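# Move yellow bench sponges into the tote near door

## Task

Move each yellow sponge from the bench into the tote beside the door so it rests entirely within the tote and stays there without the robot holding it, while the cartons remain on the bench and the robot neither topples nor is left leaning.

## Robot and tools

Robot: a Hello Robot Stretch 3 with one arm. A two-wheel base (0.33 m long, 0.34 m wide) carries a vertical mast; a lift slides up the mast and a telescoping arm sticks out to the robot's RIGHT side, ending in a wrist (yaw, pitch, roll) and a two-finger gripper. The base cannot slide sideways, so to shift the gripper forward or back you drive the base. Turning in place pivots about the point midway between the wheels, 0.05 m behind the front edge; with the arm pulled in and wrist folded, a turn sweeps a 0.28 m radius, and an unfolded level wrist reaches past that.

Frames: the base frame has its origin on the floor between the drive wheels, x forward, y left, z up. hand_pose in results is in this frame, at the point where closed fingertips meet. The odometry frame is the base frame as it was at the scene's start; heading is positive leftward, within -3.142 to 3.142.

Tool execute_actions takes "actions", a list run in order; an empty list just reports state plus one picture each from head_camera (896x504), nav_camera (672x504 fisheye) and wrist_camera (644x364). Each action may hold "robot", "steps" (integer 1 to 450, at 30 steps per second; default 1) and "until" (only alongside steps). {"steps": n} alone waits. If any part of a call is invalid or out of range, nothing in it runs.

"robot" is one of: a single command; a list of up to 8 commands and {"pause_s": s} items (s up to 15) executed in sequence; or {"stop": true}, which brakes all motion and clears the queue. A command may contain:
- "base": exactly one key. translate_m is a relative drive distance in metres, positive forward, absolute value at most 1. rotate_rad is a relative turn in radians, positive to the left (counter-clockwise seen from above), absolute value at most 3.2. Both count from wherever the base is when that command begins.
- "joints": absolute targets by name, any subset; unnamed joints keep their previous target. lift_m 0 to 1.1 (arm height, m); arm_m 0 to 0.52 (extension, m); wrist_yaw_rad -1.345 to 4.42 (0 along the arm, positive toward the front, 3.0 folded over the base); wrist_pitch_rad -1.57 to 0.451 (0 level, negative tips fingers down); wrist_roll_rad -2.911 to 2.911 (0 fingers side by side); gripper_m -0.089 to 0.179 (bigger is wider; the real fingertip gap is about 0.007 less when almost shut, 0.025 less fully open, zero below 0.007); head_pan_rad -3.953 to 1.73 (0 forward, positive left, -1.57 looks along the arm); head_tilt_rad -1.53 to 0.419 (negative looks down). The head joints aim head_camera and nav_camera; wrist_camera rides on the gripper.
- "contact_limits": {"arm_m": effort percent 1 to 100}, the motor effort at which that arm motion halts; lower is gentler, too low halts immediately. It stays in force until the next arm_m command.
Motions in one command start together and keep running across later actions. A fresh command takes over at once and discards the rest of any older queue. In a queue, the next item begins only after every motion of the previous one ends "done" (gripper and base may also end "off_target"); any other ending drops the remainder.

"until" ends an action early. {"robot": {"status": "ended"}} fires when nothing reads "moving" and no queue is running; it is the normal way to wait for completion. You can also compare fields, e.g. {"robot": {"lift_m": [">", 0.3], "base_status": ["!=", "moving"]}}, using =, !=, <, <=, >, >= on numbers (avoid "=" on readings). {"any": {"status": "ended"}} fires when the first motion or queue finishes.

Tool zoom_image: "camera" (head_camera, nav_camera or wrist_camera) and "region" [x0, y0, x1, y1] in that camera's pixels, origin top-left, at most 504 by 504; returns a closer view of its latest image.

Tool finished_scene: "scene", the current scene's number. Call it only once all motion has settled and the sponges sit in the tote unaided; it cannot be reversed.

Result lines: base_status and joint_status give each motion's state (moving, done, off_target, contact_stop, time_out, stopped, not_commanded, torque_fault); the base bracket shows distance covered versus goal. joint_goals lists targets, measured_speeds the encoder speeds. refusals counts rejected goals; queue is idle/running/done/dropped/stopped and queue_left counts unstarted commands. Lines starting "refused:" or "dropped:" explain failures (indices from 0). robot.on_its_own appears when the robot changed a goal itself, a joint is slack or servo-off, a motor strains at rest, or the base leans. base_tilt (degrees, forward and right positive) reveals leaning. lidar_m gives 12 distances, sector 1 straight ahead, going counter-clockwise (4 left, 7 behind, 10 right), in a plane 0.17 m up; "-" means nothing seen. wrist_depth_mm and head_depth_mm are 7x7 grids of median depth. motor_effort is percent, positive toward higher joint values, peak in brackets; readings are biased and noisy. base_odometry counts wheel turns, so slip appears as travel.

Speed: the base is fast (0.30 m/s, 1.9 rad/s) only when stowed: lift_m under 0.30, arm_m under 0.03, wrist_yaw_rad over 2.54; otherwise 0.10 m/s and 0.63 rad/s.

Gripping: command gripper_m smaller than the object's width to grasp; smaller squeezes harder, but overload makes the gripper ease off so items may slip. Neither the reading nor "done" proves a grasp; check the cameras. To let go, open at least 0.02 beyond where contact occurred. To re-squeeze, send a new value.

Wrist safety: fold (yaw 3.0) or unfold only with lift_m in 0.32 to 0.95, wrist_pitch_rad -0.4 and roll near 0; once folded the lift may drop to 0.25. With yaw below -0.4 keep pitch at -0.5 or lower.

Contact: lift and arm halt with "contact_stop" when pushing firmly and go slack until commanded again. Base, wrist and head never stop on contact. Long hard pushing can switch a wrist servo off for 10 s (torque_fault); wait it out with steps.

Avoid: arm pushes against fixed objects with the gripper above about 0.45 m, repeated pushes after a contact_stop, driving while holding or pushing something immovable, and snagging furniture, especially reversing; any of these can tip the robot. If it leans, reverse the last move in small steps, free the gripper, and lower lift_m to about 0.2. Also avoid dropping or flinging sponges, knocking cartons off, and slamming. Objects can occasionally be nudged by outside disturbances, so verify placements before finishing.

Each tool is called after "Emit:" as name(argument=value, ...), one argument or row to a line, values as JSON.

## Session

Emit:
execute_actions(
  actions=[],
)

Scene clock: 0.00 s.
robot.base_odometry: x=+0.000 y=+0.000 heading=+0.000 (m, m, rad; robot's odometry frame)
robot.turned_by_wheels: +0.000 (rad since the last result)
robot.turned_by_imu: +0.000 (rad since the last result)
robot.base_tilt: forward=-1.1 right=+1.7 (deg)
robot.lidar_m: 1.99 1.04 1.04 1.16 2.07 1.77 1.98 1.20 1.20 1.33 2.33 2.31
robot.head_depth_mm: 1656 2383 2770 2777 2745 2692 2379 / 1679 2427 3004 2952 2977 2894 2326 / 1687 2475 2656 2678 2670 2679 2347 / 1706 2294 2333 2334 2377 2354 2269 / 1727 2090 2079 2105 2089 2097 2064 / 1733 1888 1900 1914 1903 1903 1931 / 1667 1709 1718 1728 1735 1697 1742
robot.base_status: not_commanded
robot.joint_positions: lift_m=+0.332 arm_m=+0.002 wrist_yaw_rad=+2.883 wrist_pitch_rad=-0.391 wrist_roll_rad=-0.001 gripper_m=+0.037 head_pan_rad=+0.001 head_tilt_rad=+0.008
robot.joint_goals: lift_m=+0.332 arm_m=+0.002 wrist_yaw_rad=+2.883 wrist_pitch_rad=-0.391 wrist_roll_rad=-0.001 gripper_m=+0.037 head_pan_rad=+0.001 head_tilt_rad=+0.008
robot.joint_status: lift_m=not_commanded arm_m=not_commanded wrist_yaw_rad=not_commanded wrist_pitch_rad=not_commanded wrist_roll_rad=not_commanded gripper_m=not_commanded head_pan_rad=not_commanded head_tilt_rad=not_commanded
robot.measured_speeds: translate_m=+0.000 rotate_rad=+0.000 lift_m=+0.000 arm_m=+0.000 wrist_yaw_rad=+0.000 wrist_pitch_rad=+0.000 wrist_roll_rad=+0.000 head_pan_rad=+0.000 head_tilt_rad=+0.000
robot: refusals=0 queue=idle queue_left=0
robot.motor_effort: left_wheel=+0 right_wheel=-1 lift_m=+36 arm_m=+0 wrist_yaw_rad=+0 wrist_pitch_rad=+5 wrist_roll_rad=+0 gripper_m=+0 head_pan_rad=+0 head_tilt_rad=+2 (%)
robot.hand_pose: x=+0.0369 y=+0.0737 z=+0.3506 quat_wxyz=(+0.226, +0.705, +0.047, +0.671) (m; robot's base frame)
robot.wrist_depth_mm: - - - - 959 844 792 / - - - - - 919 840 / - - - - - - 923 / - 779 796 801 818 846 844 / 635 645 679 657 674 676 696 / 543 - - 564 576 575 587 / 485 - 497 499 489 495 506
pictures: head_camera (sideways: a quarter turn clockwise sets it upright), nav_camera (sideways: a quarter turn counterclockwise sets it upright), wrist_camera
Images, in order (width x height): head_camera 896x504, nav_camera 672x504, wrist_camera 644x364.

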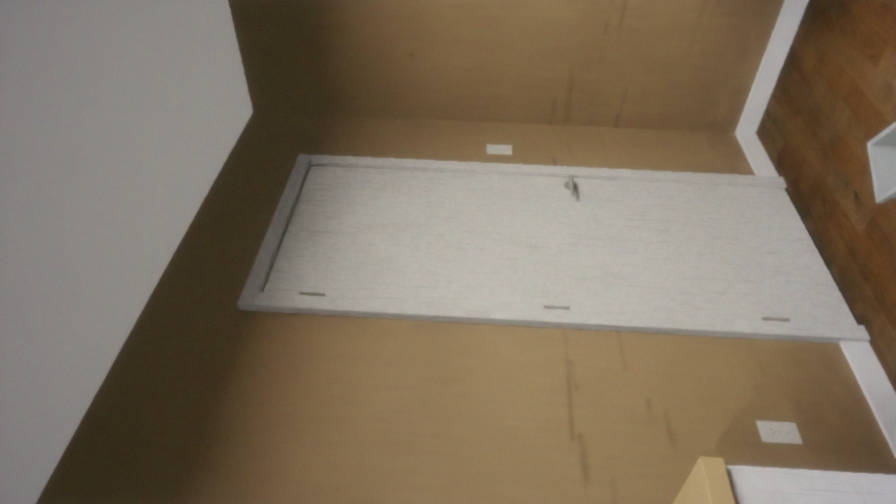

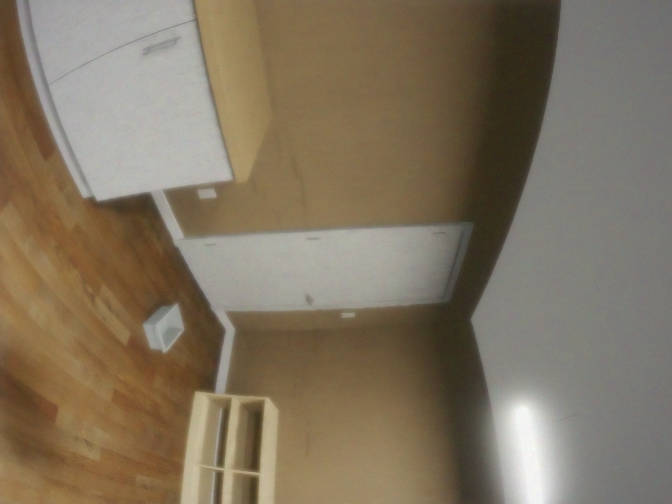

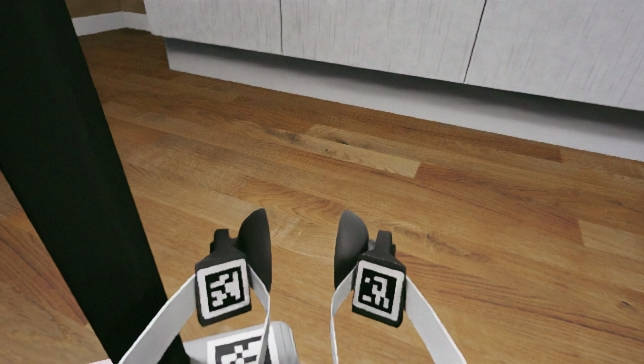

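Emit:
execute_actions(
  actions=[
    {"robot":{"joints":{"head_pan_rad":-0.2,"head_tilt_rad":-0.6}},"steps":90,"until":{"robot":{"status":"ended"}}},
  ],
)

Emit:
execute_actions(
  actions=[
    {"robot":{"joints":{"head_pan_rad":-2.0}},"steps":120,"until":{"robot":{"status":"ended"}}},
  ],
)

Scene clock: 1.30 s.
robot.base_odometry: x=+0.000 y=+0.000 heading=+0.000 (m, m, rad; robot's odometry frame)
robot.turned_by_wheels: +0.000 (rad since the last result)
robot.turned_by_imu: +0.000 (rad since the last result)
robot.base_tilt: forward=-1.1 right=+1.8 (deg)
robot.lidar_m: 1.99 1.05 1.04 1.16 2.08 1.77 1.98 1.20 1.20 1.33 2.33 2.32
robot.head_depth_mm: 2256 2441 2529 2448 1859 1486 1233 / 2393 2598 2771 2456 1846 1482 1234 / 2551 2813 3039 2437 1846 1465 1230 / 2515 2790 3044 2308 1836 1464 1225 / 2164 2385 2601 2429 1823 1470 1222 / 1894 2068 2266 2319 1824 1466 1223 / 1716 1851 2035 2142 1819 1468 1218
robot.base_status: not_commanded
robot.joint_positions: lift_m=+0.332 arm_m=+0.002 wrist_yaw_rad=+2.883 wrist_pitch_rad=-0.391 wrist_roll_rad=-0.001 gripper_m=+0.037 head_pan_rad=-0.193 head_tilt_rad=-0.592
robot.joint_goals: lift_m=+0.332 arm_m=+0.002 wrist_yaw_rad=+2.883 wrist_pitch_rad=-0.391 wrist_roll_rad=-0.001 gripper_m=+0.037 head_pan_rad=-0.200 head_tilt_rad=-0.600
robot.joint_status: lift_m=not_commanded arm_m=not_commanded wrist_yaw_rad=not_commanded wrist_pitch_rad=not_commanded wrist_roll_rad=not_commanded gripper_m=not_commanded head_pan_rad=done head_tilt_rad=done
robot.measured_speeds: translate_m=+0.000 rotate_rad=+0.000 lift_m=+0.000 arm_m=+0.000 wrist_yaw_rad=+0.000 wrist_pitch_rad=+0.000 wrist_roll_rad=+0.000 head_pan_rad=+0.000 head_tilt_rad=+0.000
robot: refusals=0 queue=done queue_left=0
robot.motor_effort: left_wheel=+0(0) right_wheel=+0(1) lift_m=+36(36) arm_m=-1(0) wrist_yaw_rad=+0(0) wrist_pitch_rad=+5(5) wrist_roll_rad=+0(0) gripper_m=+0(1) head_pan_rad=-2(15) head_tilt_rad=-2(22) (%)
robot.hand_pose: x=+0.0369 y=+0.0737 z=+0.3506 quat_wxyz=(+0.226, +0.705, +0.047, +0.671) (m; robot's base frame)
robot.wrist_depth_mm: - - - - 924 846 798 / - - - - - 923 833 / - - - - - - 949 / - 786 802 802 831 816 847 / 636 639 664 660 675 680 693 / 540 - - 557 583 577 579 / 482 - 500 495 492 498 509
pictures: head_camera (sideways: a quarter turn clockwise sets it upright), nav_camera (sideways: a quarter turn counterclockwise sets it upright), wrist_camera
Images, in order (width x height): head_camera 896x504, nav_camera 672x504, wrist_camera 644x364.

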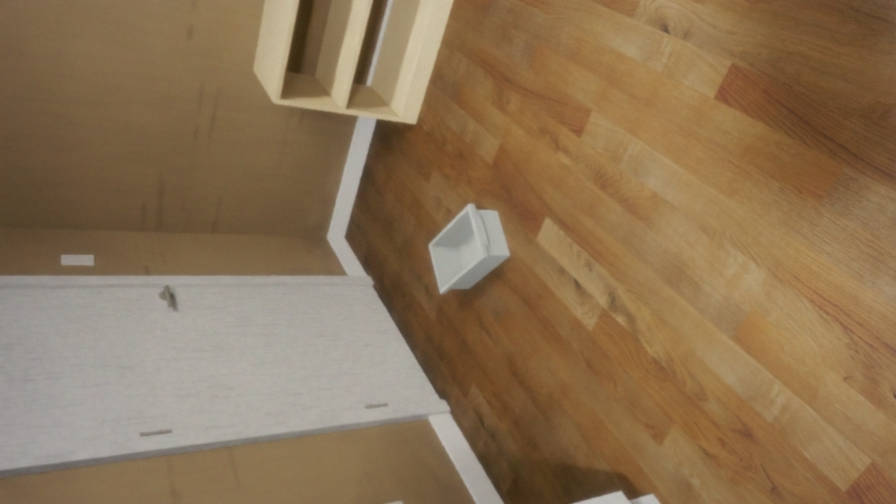

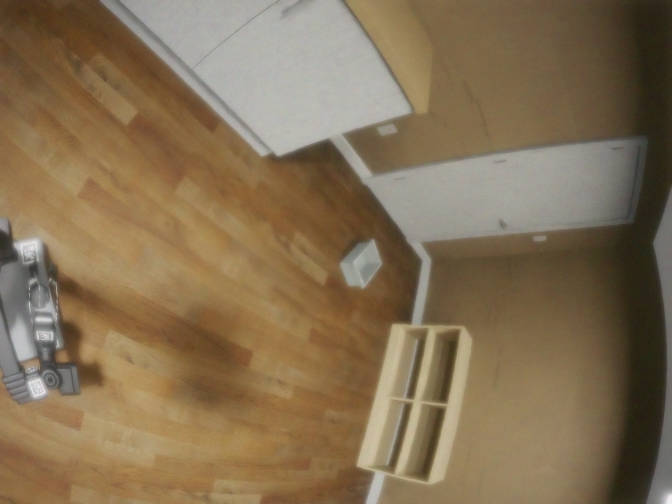

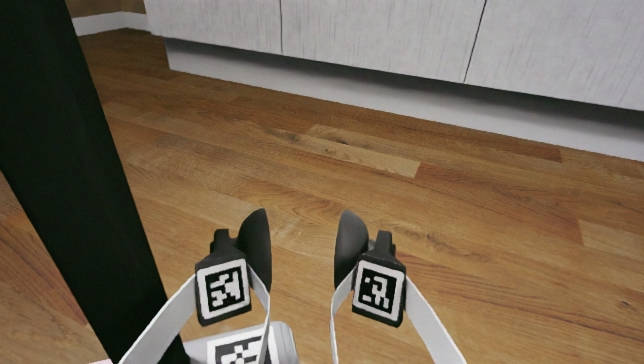

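Scene clock: 2.77 s.
robot.base_odometry: x=+0.000 y=+0.000 heading=+0.000 (m, m, rad; robot's odometry frame)
robot.turned_by_wheels: +0.000 (rad since the last result)
robot.turned_by_imu: +0.000 (rad since the last result)
robot.base_tilt: forward=-1.1 right=+1.8 (deg)
robot.lidar_m: 2.00 1.05 1.04 1.16 2.07 1.77 1.98 1.20 1.20 1.33 2.33 2.32
robot.head_depth_mm: 1701 1289 1252 1938 1510 1480 1234 / 1762 1337 1340 2045 1575 1481 1231 / 1834 1391 1345 1921 1595 1468 1232 / 1866 1448 2324 1944 1655 1474 1235 / 1960 1476 2375 1938 1709 1470 1222 / 2029 1542 2537 1893 1769 1465 1224 / 2117 2265 2646 1828 1819 1462 1221
robot.base_status: not_commanded
robot.joint_positions: lift_m=+0.332 arm_m=+0.002 wrist_yaw_rad=+2.883 wrist_pitch_rad=-0.391 wrist_roll_rad=-0.001 gripper_m=+0.037 head_pan_rad=-1.993 head_tilt_rad=-0.592
robot.joint_goals: lift_m=+0.332 arm_m=+0.002 wrist_yaw_rad=+2.883 wrist_pitch_rad=-0.391 wrist_roll_rad=-0.001 gripper_m=+0.037 head_pan_rad=-2.000 head_tilt_rad=-0.600
robot.joint_status: lift_m=not_commanded arm_m=not_commanded wrist_yaw_rad=not_commanded wrist_pitch_rad=not_commanded wrist_roll_rad=not_commanded gripper_m=not_commanded head_pan_rad=done head_tilt_rad=done
robot.measured_speeds: translate_m=+0.000 rotate_rad=+0.000 lift_m=+0.000 arm_m=+0.000 wrist_yaw_rad=+0.000 wrist_pitch_rad=+0.000 wrist_roll_rad=+0.000 head_pan_rad=+0.000 head_tilt_rad=+0.000
robot: refusals=0 queue=done queue_left=0
robot.motor_effort: left_wheel=+0(0) right_wheel=+0(1) lift_m=+36(36) arm_m=-1(0) wrist_yaw_rad=+0(0) wrist_pitch_rad=+5(5) wrist_roll_rad=+0(0) gripper_m=+0(0) head_pan_rad=-3(32) head_tilt_rad=-2(2) (%)
robot.hand_pose: x=+0.0369 y=+0.0737 z=+0.3506 quat_wxyz=(+0.226, +0.705, +0.047, +0.671) (m; robot's base frame)
robot.wrist_depth_mm: - - - - 941 858 801 / - - - - - 916 844 / - - - - - - 921 / - 784 788 804 819 834 851 / 638 660 672 657 677 685 692 / 548 - - 561 578 579 571 / 470 - 495 499 491 501 508
pictures: head_camera (sideways: a quarter turn clockwise sets it upright), nav_camera (sideways: a quarter turn counterclockwise sets it upright), wrist_camera
Images, in order (width x height): head_camera 896x504, nav_camera 672x504, wrist_camera 644x364.

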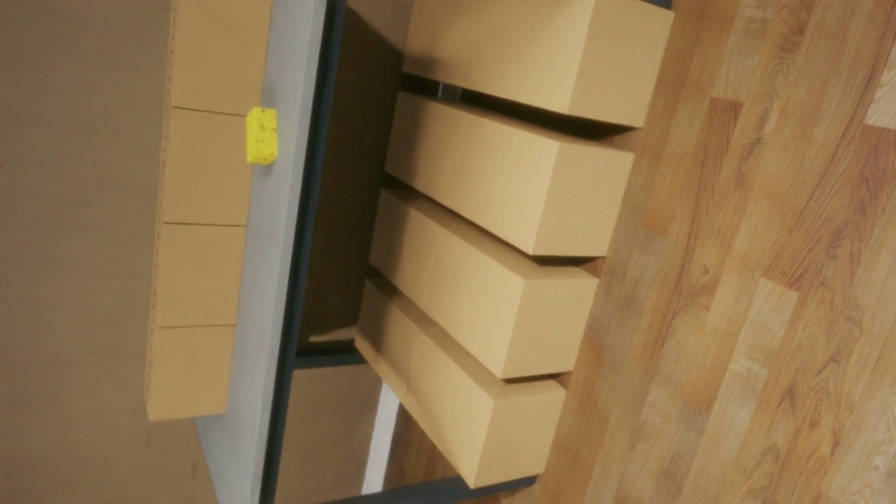

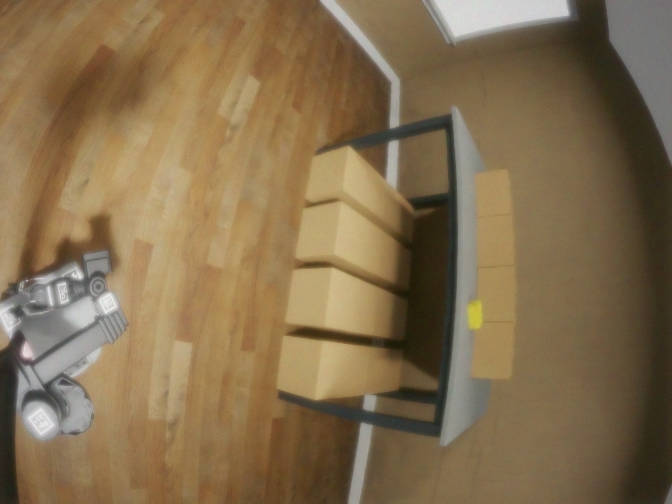

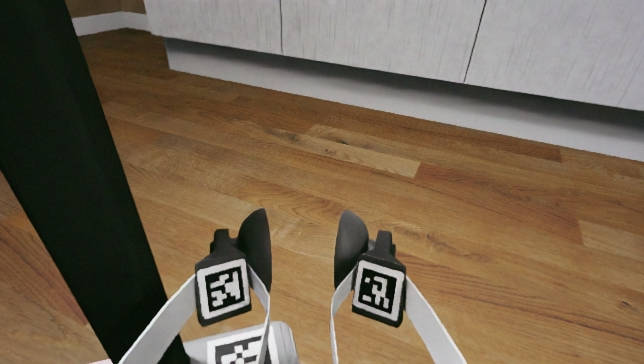

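Emit:
execute_actions(
  actions=[
    {"robot":[{"joints":{"lift_m":0.28},"base":{"rotate_rad":-2.2}},{"base":{"translate_m":0.76}},{"base":{"rotate_rad":1.46},"joints":{"head_pan_rad":-1.57,"head_tilt_rad":-0.5}},{"joints":{"lift_m":0.94}}],"steps":450,"until":{"robot":{"status":"ended"}}},
    {"steps":300,"until":{"robot":{"status":"ended"}}},
    {"robot":[{"joints":{"wrist_yaw_rad":1.5}},{"joints":{"lift_m":1.1,"wrist_yaw_rad":0,"wrist_pitch_rad":0}},{"joints":{"arm_m":0.45}},{"joints":{"wrist_pitch_rad":-0.25}}],"steps":450,"until":{"robot":{"status":"ended"}}},
  ],
)

Scene clock: 28.97 s.
robot.base_odometry: x=-0.447 y=-0.615 heading=-0.740 (m, m, rad; robot's odometry frame)
robot.turned_by_wheels: -0.740 (rad since the last result)
robot.turned_by_imu: -0.741 (rad since the last result)
robot.base_tilt: forward=-1.1 right=+1.8 (deg)
robot.lidar_m: 2.27 2.44 2.51 1.80 1.85 1.92 1.82 1.99 0.46 0.44 0.45 0.62
robot.head_depth_mm: 1103 1244 1308 852 608 1488 1268 / 1102 - 1288 846 604 1219 1025 / 1122 - 684 718 603 1177 1020 / 1117 1219 735 719 600 1210 1077 / 1127 1224 729 719 596 1173 1045 / 1122 1228 722 719 594 1167 1014 / 1128 1226 715 722 592 1233 1035
robot.base_status: done (rotate_rad +1.4599 of +1.4600)
robot.joint_positions: lift_m=+1.099 arm_m=+0.450 wrist_yaw_rad=+0.000 wrist_pitch_rad=-0.264 wrist_roll_rad=-0.001 gripper_m=+0.037 head_pan_rad=-1.577 head_tilt_rad=-0.507
robot.joint_goals: lift_m=+1.100 arm_m=+0.450 wrist_yaw_rad=+0.000 wrist_pitch_rad=-0.250 wrist_roll_rad=-0.001 gripper_m=+0.037 head_pan_rad=-1.570 head_tilt_rad=-0.500
robot.joint_status: lift_m=done arm_m=done wrist_yaw_rad=done wrist_pitch_rad=done wrist_roll_rad=not_commanded gripper_m=not_commanded head_pan_rad=done head_tilt_rad=done
robot.measured_speeds: translate_m=+0.000 rotate_rad=+0.000 lift_m=+0.000 arm_m=+0.000 wrist_yaw_rad=+0.000 wrist_pitch_rad=+0.000 wrist_roll_rad=+0.000 head_pan_rad=+0.000 head_tilt_rad=+0.000
robot: refusals=0 queue=done queue_left=0
robot.motor_effort: left_wheel=-3(12) right_wheel=+2(9) lift_m=+53(54) arm_m=+2(0) wrist_yaw_rad=+0(0) wrist_pitch_rad=+5(7) wrist_roll_rad=+0(0) gripper_m=+0(1) head_pan_rad=+2(22) head_tilt_rad=+2(9) (%)
robot.hand_pose: x=-0.0214 y=-0.8358 z=+1.1478 quat_wxyz=(+0.702, +0.093, -0.700, -0.093) (m; robot's base frame)
robot.wrist_depth_mm: 574 572 580 588 601 615 614 / 600 601 625 627 648 647 663 / 644 655 660 675 678 703 717 / 669 684 682 708 705 751 760 / 529 541 567 546 563 799 815 / 442 446 - 451 465 456 913 / 326 375 380 385 385 388 -
pictures: head_camera (sideways: a quarter turn clockwise sets it upright), nav_camera (sideways: a quarter turn counterclockwise sets it upright), wrist_camera
Images, in order (width x height): head_camera 896x504, nav_camera 672x504, wrist_camera 644x364.

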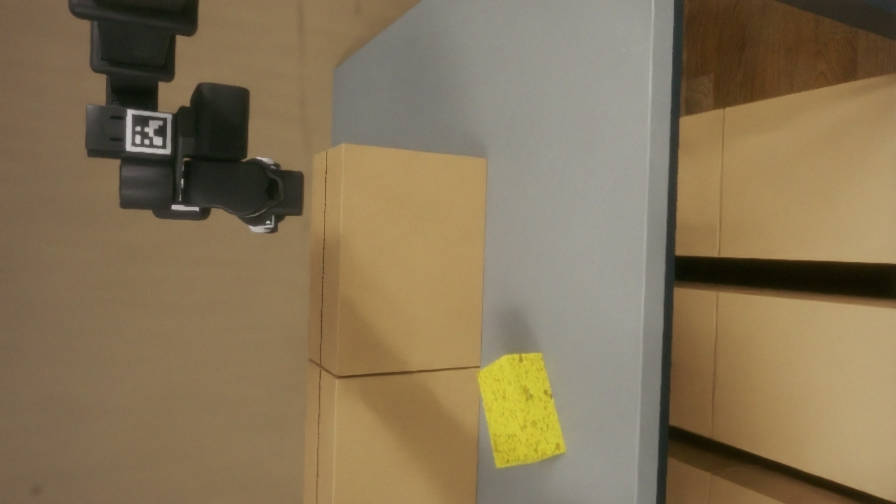

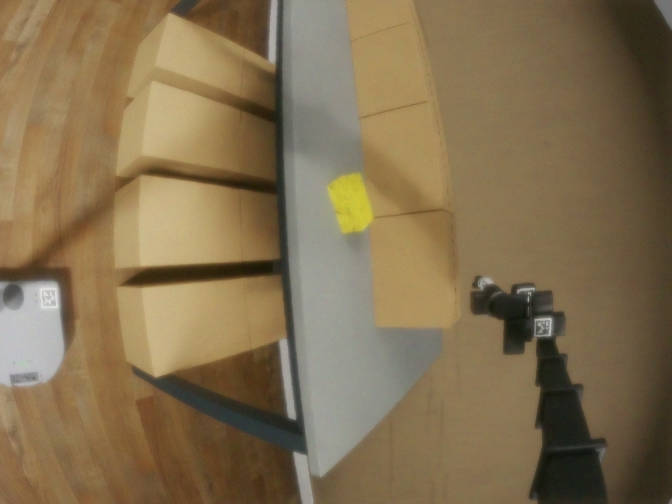

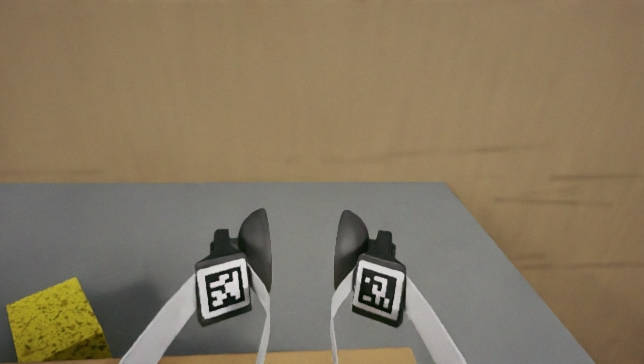

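Emit:
execute_actions(
  actions=[
    {"robot":{"base":{"translate_m":0.22},"joints":{"arm_m":0.52,"wrist_yaw_rad":0.75}},"steps":450,"until":{"robot":{"status":"ended"}}},
  ],
)

Scene clock: 32.87 s.
robot.base_odometry: x=-0.285 y=-0.763 heading=-0.740 (m, m, rad; robot's odometry frame)
robot.turned_by_wheels: +0.000 (rad since the last result)
robot.turned_by_imu: +0.000 (rad since the last result)
robot.base_tilt: forward=-1.1 right=+1.8 (deg)
robot.lidar_m: 2.06 2.24 2.52 1.81 1.86 2.46 2.03 0.64 0.45 0.43 0.44 0.59
robot.head_depth_mm: 1100 1232 760 713 607 1152 1027 / 1098 1231 751 714 603 1146 1055 / 1119 - 740 709 593 1217 1078 / 1119 1192 679 717 595 1173 1017 / 1115 1220 705 713 596 1206 1046 / 1119 1217 724 713 596 1170 1061 / 1125 1222 715 714 592 1165 1009
robot.base_status: done (translate_m +0.2200 of +0.2200)
robot.joint_positions: lift_m=+1.099 arm_m=+0.520 wrist_yaw_rad=+0.749 wrist_pitch_rad=-0.265 wrist_roll_rad=-0.001 gripper_m=+0.037 head_pan_rad=-1.577 head_tilt_rad=-0.507
robot.joint_goals: lift_m=+1.100 arm_m=+0.520 wrist_yaw_rad=+0.750 wrist_pitch_rad=-0.250 wrist_roll_rad=-0.001 gripper_m=+0.037 head_pan_rad=-1.570 head_tilt_rad=-0.500
robot.joint_status: lift_m=done arm_m=done wrist_yaw_rad=done wrist_pitch_rad=done wrist_roll_rad=not_commanded gripper_m=not_commanded head_pan_rad=done head_tilt_rad=done
robot.measured_speeds: translate_m=+0.000 rotate_rad=+0.000 lift_m=+0.000 arm_m=+0.000 wrist_yaw_rad=+0.000 wrist_pitch_rad=+0.000 wrist_roll_rad=+0.000 head_pan_rad=+0.000 head_tilt_rad=+0.000
robot: refusals=0 queue=done queue_left=0
robot.motor_effort: left_wheel=-2(3) right_wheel=+1(7) lift_m=+52(52) arm_m=+2(1) wrist_yaw_rad=+1(2) wrist_pitch_rad=+5(5) wrist_roll_rad=+0(0) gripper_m=+1(0) head_pan_rad=+3(3) head_tilt_rad=+2(2) (%)
robot.hand_pose: x=+0.1426 y=-0.8414 z=+1.1477 quat_wxyz=(+0.687, +0.343, -0.618, +0.169) (m; robot's base frame)
robot.wrist_depth_mm: - - 881 694 590 506 447 / - - 923 738 615 525 457 / - - 919 791 657 548 482 / 659 688 702 711 674 575 497 / 248 549 573 555 561 564 523 / 203 211 - 449 468 465 468 / 173 173 368 385 384 390 391
pictures: head_camera (sideways: a quarter turn clockwise sets it upright), nav_camera (sideways: a quarter turn counterclockwise sets it upright), wrist_camera
Images, in order (width x height): head_camera 896x504, nav_camera 672x504, wrist_camera 644x364.

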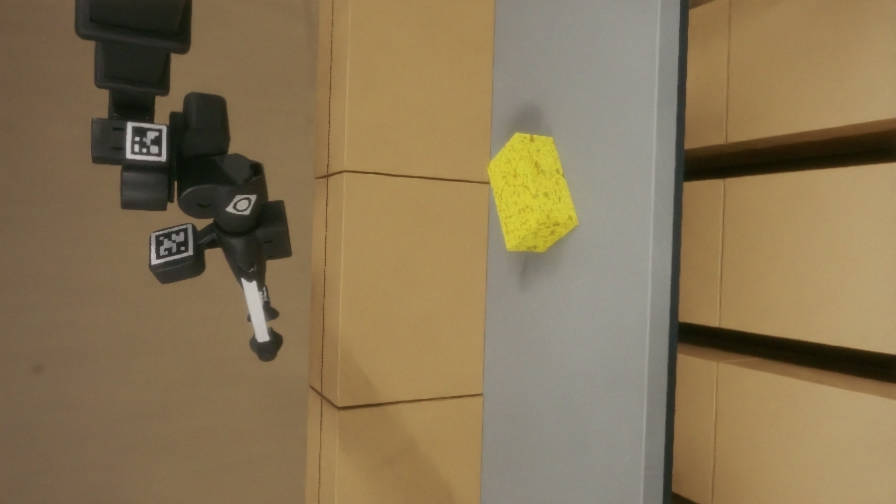

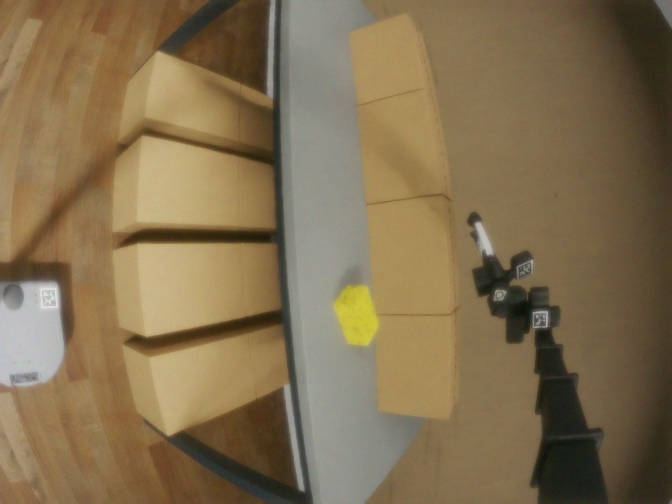

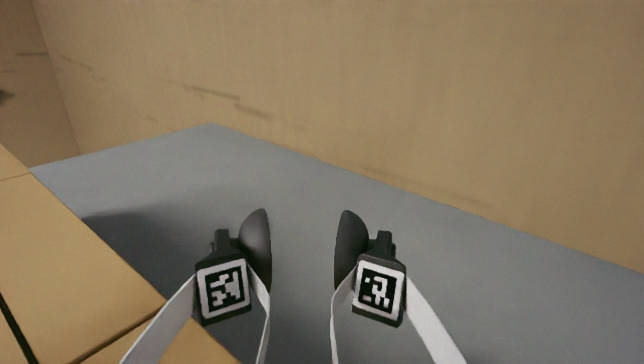

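Emit:
execute_actions(
  actions=[
    {"robot":[{"joints":{"arm_m":0.06,"wrist_yaw_rad":0,"gripper_m":0.179}},{"joints":{"wrist_pitch_rad":-0.5,"lift_m":1.0}}],"steps":450,"until":{"robot":{"status":"ended"}}},
  ],
)

Scene clock: 39.53 s.
robot.base_odometry: x=-0.285 y=-0.763 heading=-0.740 (m, m, rad; robot's odometry frame)
robot.turned_by_wheels: +0.000 (rad since the last result)
robot.turned_by_imu: +0.002 (rad since the last result)
robot.base_tilt: forward=-1.1 right=+1.7 (deg)
robot.lidar_m: 2.05 2.25 2.53 1.81 1.86 2.46 2.03 0.64 0.45 0.43 0.44 0.60
robot.head_depth_mm: 1113 1210 759 - - - 965 / 1110 1216 753 695 - - 1002 / 1110 1212 743 707 - - 968 / 1118 1212 737 715 598 1187 1019 / 1116 1213 728 710 623 1205 1047 / 1125 1221 723 713 595 1169 1063 / 1126 1229 715 714 592 1158 1011
robot.base_status: done (translate_m +0.2200 of +0.2200)
robot.joint_positions: lift_m=+1.001 arm_m=+0.060 wrist_yaw_rad=+0.000 wrist_pitch_rad=-0.513 wrist_roll_rad=-0.001 gripper_m=+0.179 head_pan_rad=-1.577 head_tilt_rad=-0.507
robot.joint_goals: lift_m=+1.000 arm_m=+0.060 wrist_yaw_rad=+0.000 wrist_pitch_rad=-0.500 wrist_roll_rad=-0.001 gripper_m=+0.179 head_pan_rad=-1.570 head_tilt_rad=-0.500
robot.joint_status: lift_m=done arm_m=done wrist_yaw_rad=done wrist_pitch_rad=done wrist_roll_rad=not_commanded gripper_m=done head_pan_rad=done head_tilt_rad=done
robot.measured_speeds: translate_m=+0.000 rotate_rad=+0.000 lift_m=+0.000 arm_m=+0.000 wrist_yaw_rad=+0.000 wrist_pitch_rad=+0.000 wrist_roll_rad=+0.000 head_pan_rad=+0.000 head_tilt_rad=+0.000
robot: refusals=0 queue=done queue_left=0
robot.motor_effort: left_wheel=-2(2) right_wheel=+2(1) lift_m=+12(55) arm_m=-3(1) wrist_yaw_rad=+0(0) wrist_pitch_rad=+4(6) wrist_roll_rad=+0(1) gripper_m=+1(90) head_pan_rad=+3(3) head_tilt_rad=+2(2) (%)
robot.hand_pose: x=-0.0215 y=-0.4167 z=+0.9928 quat_wxyz=(+0.685, +0.180, -0.683, -0.179) (m; robot's base frame)
robot.wrist_depth_mm: 341 348 353 361 363 369 - / 379 382 390 392 403 407 501 / 356 366 367 297 379 387 391 / 303 305 305 293 317 322 324 / 264 261 265 265 270 275 276 / - 229 231 234 236 243 246 / 806 807 827 820 833 - -
pictures: head_camera (sideways: a quarter turn clockwise sets it upright), nav_camera (sideways: a quarter turn counterclockwise sets it upright), wrist_camera
Images, in order (width x height): head_camera 896x504, nav_camera 672x504, wrist_camera 644x364.

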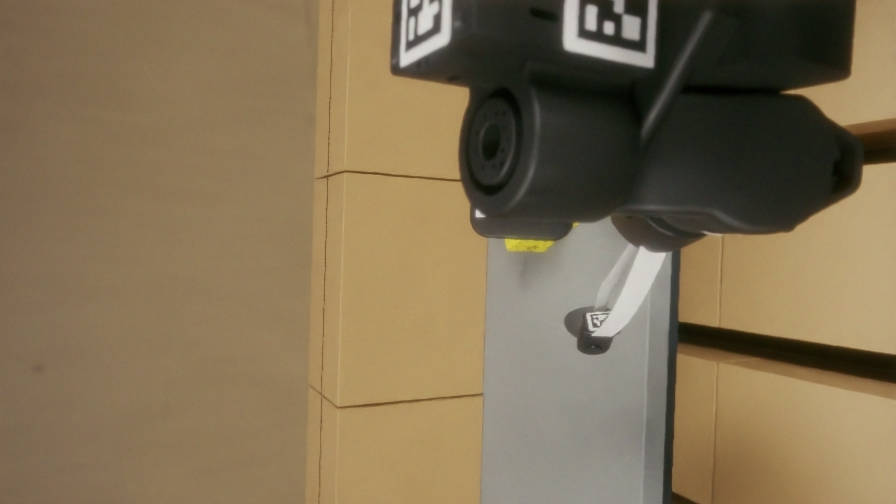

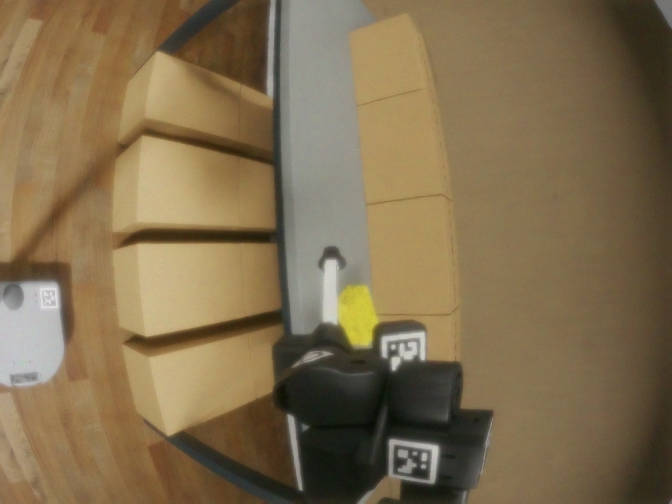

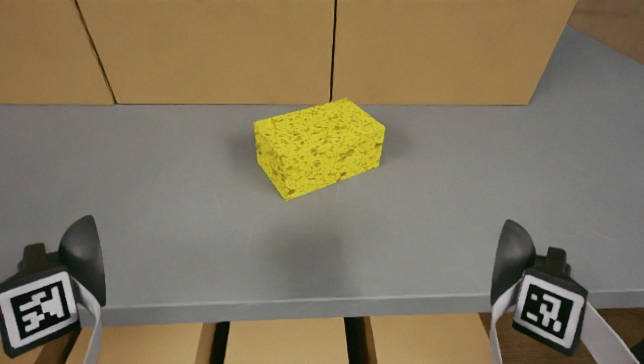

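Emit:
execute_actions(
  actions=[
    {"robot":[{"joints":{"lift_m":1.03,"wrist_yaw_rad":0.55},"base":{"translate_m":-0.12}},{"joints":{"arm_m":0.22}},{"joints":{"lift_m":0.99}}],"steps":450,"until":{"robot":{"status":"ended"}}},
  ],
)

Scene clock: 45.53 s.
robot.base_odometry: x=-0.373 y=-0.682 heading=-0.740 (m, m, rad; robot's odometry frame)
robot.turned_by_wheels: +0.000 (rad since the last result)
robot.turned_by_imu: +0.002 (rad since the last result)
robot.base_tilt: forward=-1.1 right=+1.7 (deg)
robot.lidar_m: 2.17 2.35 2.53 1.80 1.87 2.02 1.92 1.98 0.46 0.44 0.45 0.60
robot.head_depth_mm: 1109 1209 1294 745 607 1452 1056 / 1115 1211 1291 - 604 1179 1024 / 1121 1213 1274 - 558 1183 1053 / 1119 1218 738 - 576 1217 1076 / 1122 1223 730 715 582 1172 1017 / 1125 1219 721 717 571 1207 1013 / 1125 1225 717 720 592 1164 1052
robot.base_status: done (translate_m -0.1200 of -0.1200)
robot.joint_positions: lift_m=+0.991 arm_m=+0.220 wrist_yaw_rad=+0.549 wrist_pitch_rad=-0.513 wrist_roll_rad=-0.001 gripper_m=+0.179 head_pan_rad=-1.577 head_tilt_rad=-0.507
robot.joint_goals: lift_m=+0.990 arm_m=+0.220 wrist_yaw_rad=+0.550 wrist_pitch_rad=-0.500 wrist_roll_rad=-0.001 gripper_m=+0.179 head_pan_rad=-1.570 head_tilt_rad=-0.500
robot.joint_status: lift_m=done arm_m=done wrist_yaw_rad=done wrist_pitch_rad=done wrist_roll_rad=not_commanded gripper_m=done head_pan_rad=done head_tilt_rad=done
robot.measured_speeds: translate_m=+0.000 rotate_rad=+0.000 lift_m=+0.000 arm_m=+0.000 wrist_yaw_rad=+0.000 wrist_pitch_rad=+0.000 wrist_roll_rad=+0.000 head_pan_rad=+0.000 head_tilt_rad=+0.000
robot: refusals=0 queue=done queue_left=0
robot.motor_effort: left_wheel=-1(7) right_wheel=+1(2) lift_m=+13(54) arm_m=+2(2) wrist_yaw_rad=+0(2) wrist_pitch_rad=+5(4) wrist_roll_rad=+0(0) gripper_m=+0(0) head_pan_rad=+3(3) head_tilt_rad=+2(2) (%)
robot.hand_pose: x=+0.0889 y=-0.5451 z=+0.9828 quat_wxyz=(+0.708, +0.358, -0.609, +0.013) (m; robot's base frame)
robot.wrist_depth_mm: 408 338 288 249 222 198 180 / 419 390 323 275 241 214 192 / 338 342 336 306 264 231 206 / 286 288 291 296 287 254 222 / 252 249 243 196 210 258 243 / - 218 209 181 183 226 229 / 188 193 195 195 196 196 203
pictures: head_camera (sideways: a quarter turn clockwise sets it upright), nav_camera (sideways: a quarter turn counterclockwise sets it upright), wrist_camera
Images, in order (width x height): head_camera 896x504, nav_camera 672x504, wrist_camera 644x364.

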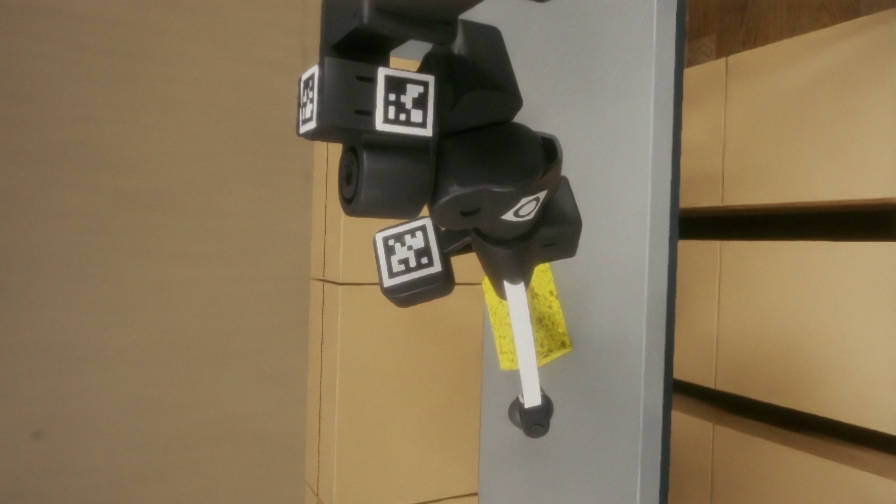

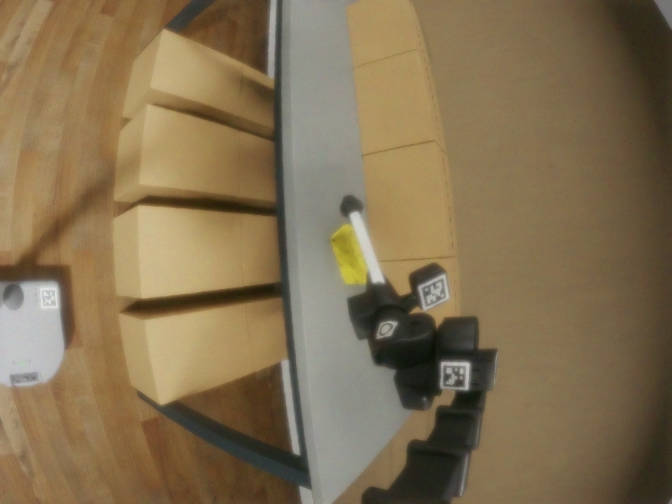

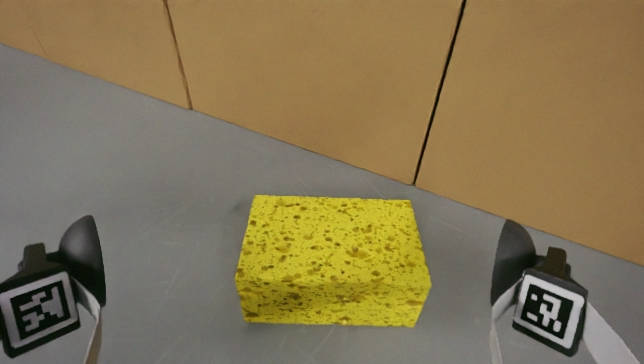

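Emit:
execute_actions(
  actions=[
    {"robot":{"joints":{"arm_m":0.255,"lift_m":0.945}},"steps":450,"until":{"robot":{"status":"ended"}}},
  ],
)

Scene clock: 47.10 s.
robot.base_odometry: x=-0.373 y=-0.682 heading=-0.740 (m, m, rad; robot's odometry frame)
robot.turned_by_wheels: +0.000 (rad since the last result)
robot.turned_by_imu: +0.000 (rad since the last result)
robot.base_tilt: forward=-1.2 right=+1.9 (deg)
robot.lidar_m: 2.17 2.35 2.52 1.81 1.86 2.02 1.92 1.99 0.46 0.44 0.45 0.60
robot.head_depth_mm: 1112 1211 1293 - 583 1456 1058 / 1115 1212 1273 - 582 1184 1029 / 1113 1215 745 - 556 1183 1056 / 1120 1216 739 703 554 1209 1075 / 1120 1221 727 715 584 1168 1017 / 1119 1229 722 717 571 1211 1017 / 1128 1227 716 721 592 1164 1052
robot.base_status: done (translate_m -0.1200 of -0.1200)
robot.joint_positions: lift_m=+0.946 arm_m=+0.255 wrist_yaw_rad=+0.549 wrist_pitch_rad=-0.513 wrist_roll_rad=-0.001 gripper_m=+0.179 head_pan_rad=-1.577 head_tilt_rad=-0.507
robot.joint_goals: lift_m=+0.945 arm_m=+0.255 wrist_yaw_rad=+0.550 wrist_pitch_rad=-0.500 wrist_roll_rad=-0.001 gripper_m=+0.179 head_pan_rad=-1.570 head_tilt_rad=-0.500
robot.joint_status: lift_m=done arm_m=done wrist_yaw_rad=done wrist_pitch_rad=done wrist_roll_rad=not_commanded gripper_m=done head_pan_rad=done head_tilt_rad=done
robot.measured_speeds: translate_m=+0.000 rotate_rad=+0.000 lift_m=+0.000 arm_m=+0.000 wrist_yaw_rad=+0.000 wrist_pitch_rad=+0.000 wrist_roll_rad=+0.000 head_pan_rad=+0.000 head_tilt_rad=+0.000
robot: refusals=0 queue=done queue_left=0
robot.motor_effort: left_wheel=-1(2) right_wheel=+1(2) lift_m=+12(12) arm_m=+3(5) wrist_yaw_rad=+0(1) wrist_pitch_rad=+4(4) wrist_roll_rad=+0(0) gripper_m=+0(0) head_pan_rad=+3(2) head_tilt_rad=+2(2) (%)
robot.hand_pose: x=+0.0889 y=-0.5801 z=+0.9377 quat_wxyz=(+0.708, +0.358, -0.609, +0.013) (m; robot's base frame)
robot.wrist_depth_mm: 348 292 246 213 188 169 154 / 329 316 276 235 205 183 164 / 264 266 273 256 226 197 175 / 222 224 161 162 225 215 190 / 196 192 137 138 148 204 198 / - 163 126 125 128 174 177 / 145 149 145 145 147 152 157
pictures: head_camera (sideways: a quarter turn clockwise sets it upright), nav_camera (sideways: a quarter turn counterclockwise sets it upright), wrist_camera
Images, in order (width x height): head_camera 896x504, nav_camera 672x504, wrist_camera 644x364.

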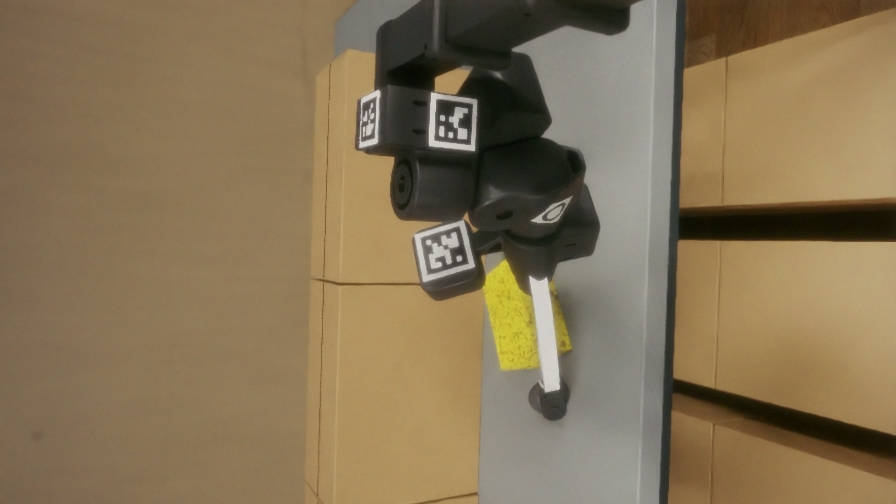

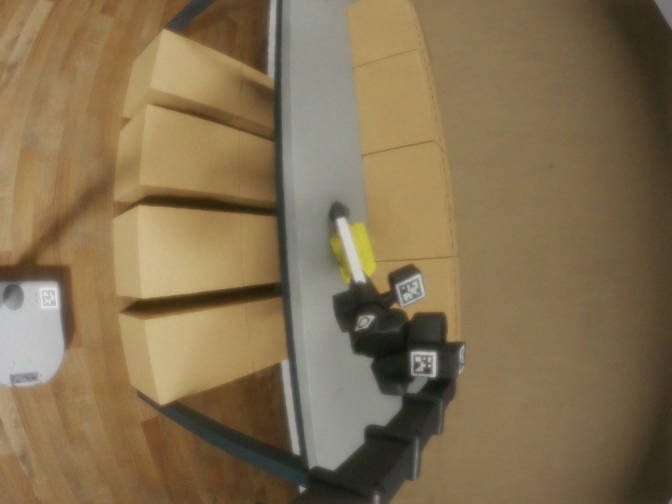

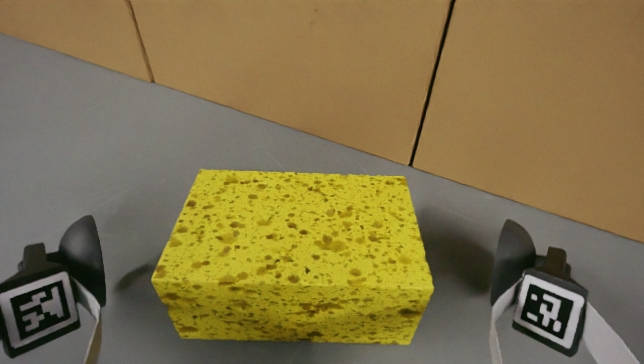

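Emit:
execute_actions(
  actions=[
    {"robot":[{"joints":{"lift_m":0.936}},{"joints":{"gripper_m":0.06}},{"joints":{"lift_m":0.97}},{"joints":{"arm_m":0,"wrist_yaw_rad":1.6,"wrist_pitch_rad":-0.4}}],"steps":450,"until":{"robot":{"status":"ended"}}},
  ],
)

Scene clock: 53.70 s.
robot.base_odometry: x=-0.373 y=-0.682 heading=-0.740 (m, m, rad; robot's odometry frame)
robot.turned_by_wheels: +0.000 (rad since the last result)
robot.turned_by_imu: +0.002 (rad since the last result)
robot.base_tilt: forward=-1.1 right=+1.8 (deg)
robot.lidar_m: 2.17 2.34 2.51 1.80 1.85 2.02 1.91 1.98 0.46 0.44 0.45 0.60
robot.head_depth_mm: 1111 1208 1292 806 633 - - / 1115 1221 752 720 605 - - / 1119 1223 745 720 602 - - / 1122 1217 738 718 599 1178 1051 / 1121 1219 731 713 598 1169 1037 / 1130 1220 722 719 594 1212 1069 / 1126 1228 717 721 594 1163 -
robot.base_status: done (translate_m -0.1200 of -0.1200)
robot.joint_positions: lift_m=+0.969 arm_m=+0.002 wrist_yaw_rad=+1.600 wrist_pitch_rad=-0.420 wrist_roll_rad=-0.001 gripper_m=+0.067 head_pan_rad=-1.577 head_tilt_rad=-0.507
robot.joint_goals: lift_m=+0.970 arm_m=+0.000 wrist_yaw_rad=+1.600 wrist_pitch_rad=-0.400 wrist_roll_rad=-0.001 gripper_m=+0.066 head_pan_rad=-1.570 head_tilt_rad=-0.500
robot.joint_status: lift_m=done arm_m=done wrist_yaw_rad=done wrist_pitch_rad=done wrist_roll_rad=not_commanded gripper_m=done head_pan_rad=done head_tilt_rad=done
robot.measured_speeds: translate_m=+0.000 rotate_rad=+0.000 lift_m=+0.000 arm_m=+0.000 wrist_yaw_rad=+0.000 wrist_pitch_rad=+0.000 wrist_roll_rad=+0.000 head_pan_rad=+0.000 head_tilt_rad=+0.000
robot: refusals=0 queue=done queue_left=0
robot.on_its_own: gripper_m is held at +0.066, not at your +0.060, by its stall guard, which is not easing now
robot.motor_effort: left_wheel=-2(4) right_wheel=+1(6) lift_m=+52(55) arm_m=-3(4) wrist_yaw_rad=+0(2) wrist_pitch_rad=+7(6) wrist_roll_rad=+0(0) gripper_m=-20(99) head_pan_rad=+2(2) head_tilt_rad=+2(3) (%)
robot.hand_pose: x=+0.2027 y=-0.1404 z=+0.9815 quat_wxyz=(+0.588, +0.598, -0.376, +0.394) (m; robot's base frame)
robot.wrist_depth_mm: - - - - - 889 628 / - - - - - 606 569 / - - - - - 550 422 / - - 160 162 - - 350 / - - 136 137 139 - 399 / - - 128 129 129 - - / - - - - 857 844 879
pictures: head_camera (sideways: a quarter turn clockwise sets it upright), nav_camera (sideways: a quarter turn counterclockwise sets it upright), wrist_camera
Images, in order (width x height): head_camera 896x504, nav_camera 672x504, wrist_camera 644x364.

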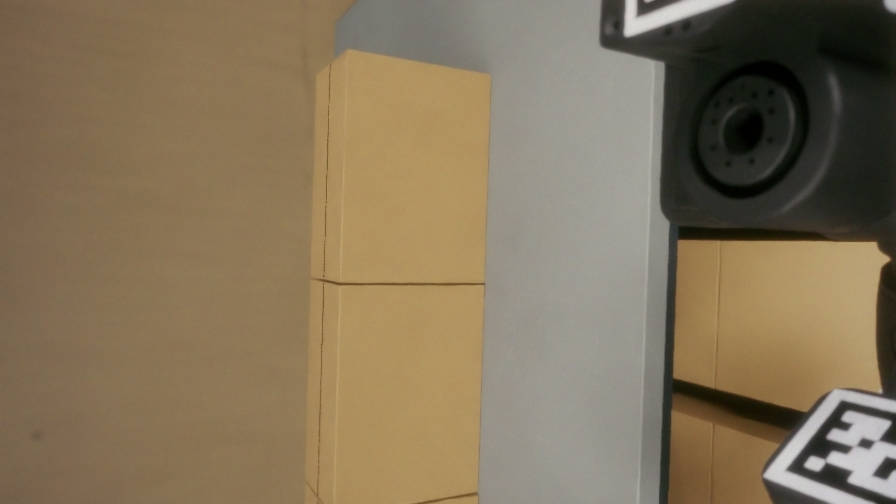

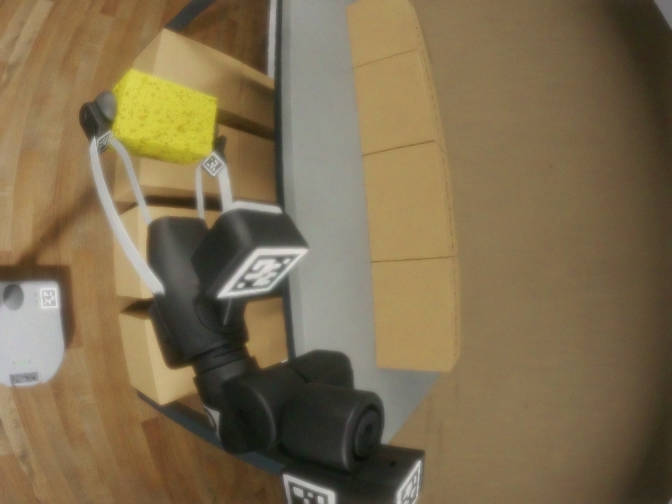

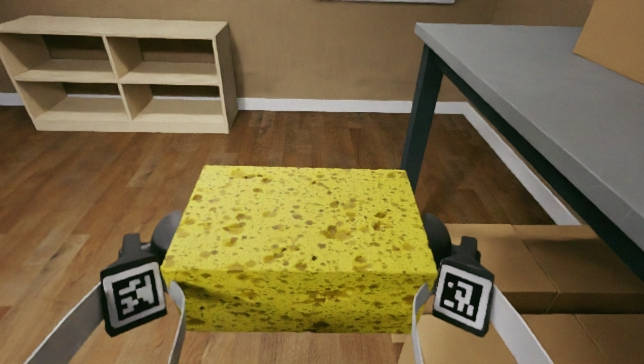

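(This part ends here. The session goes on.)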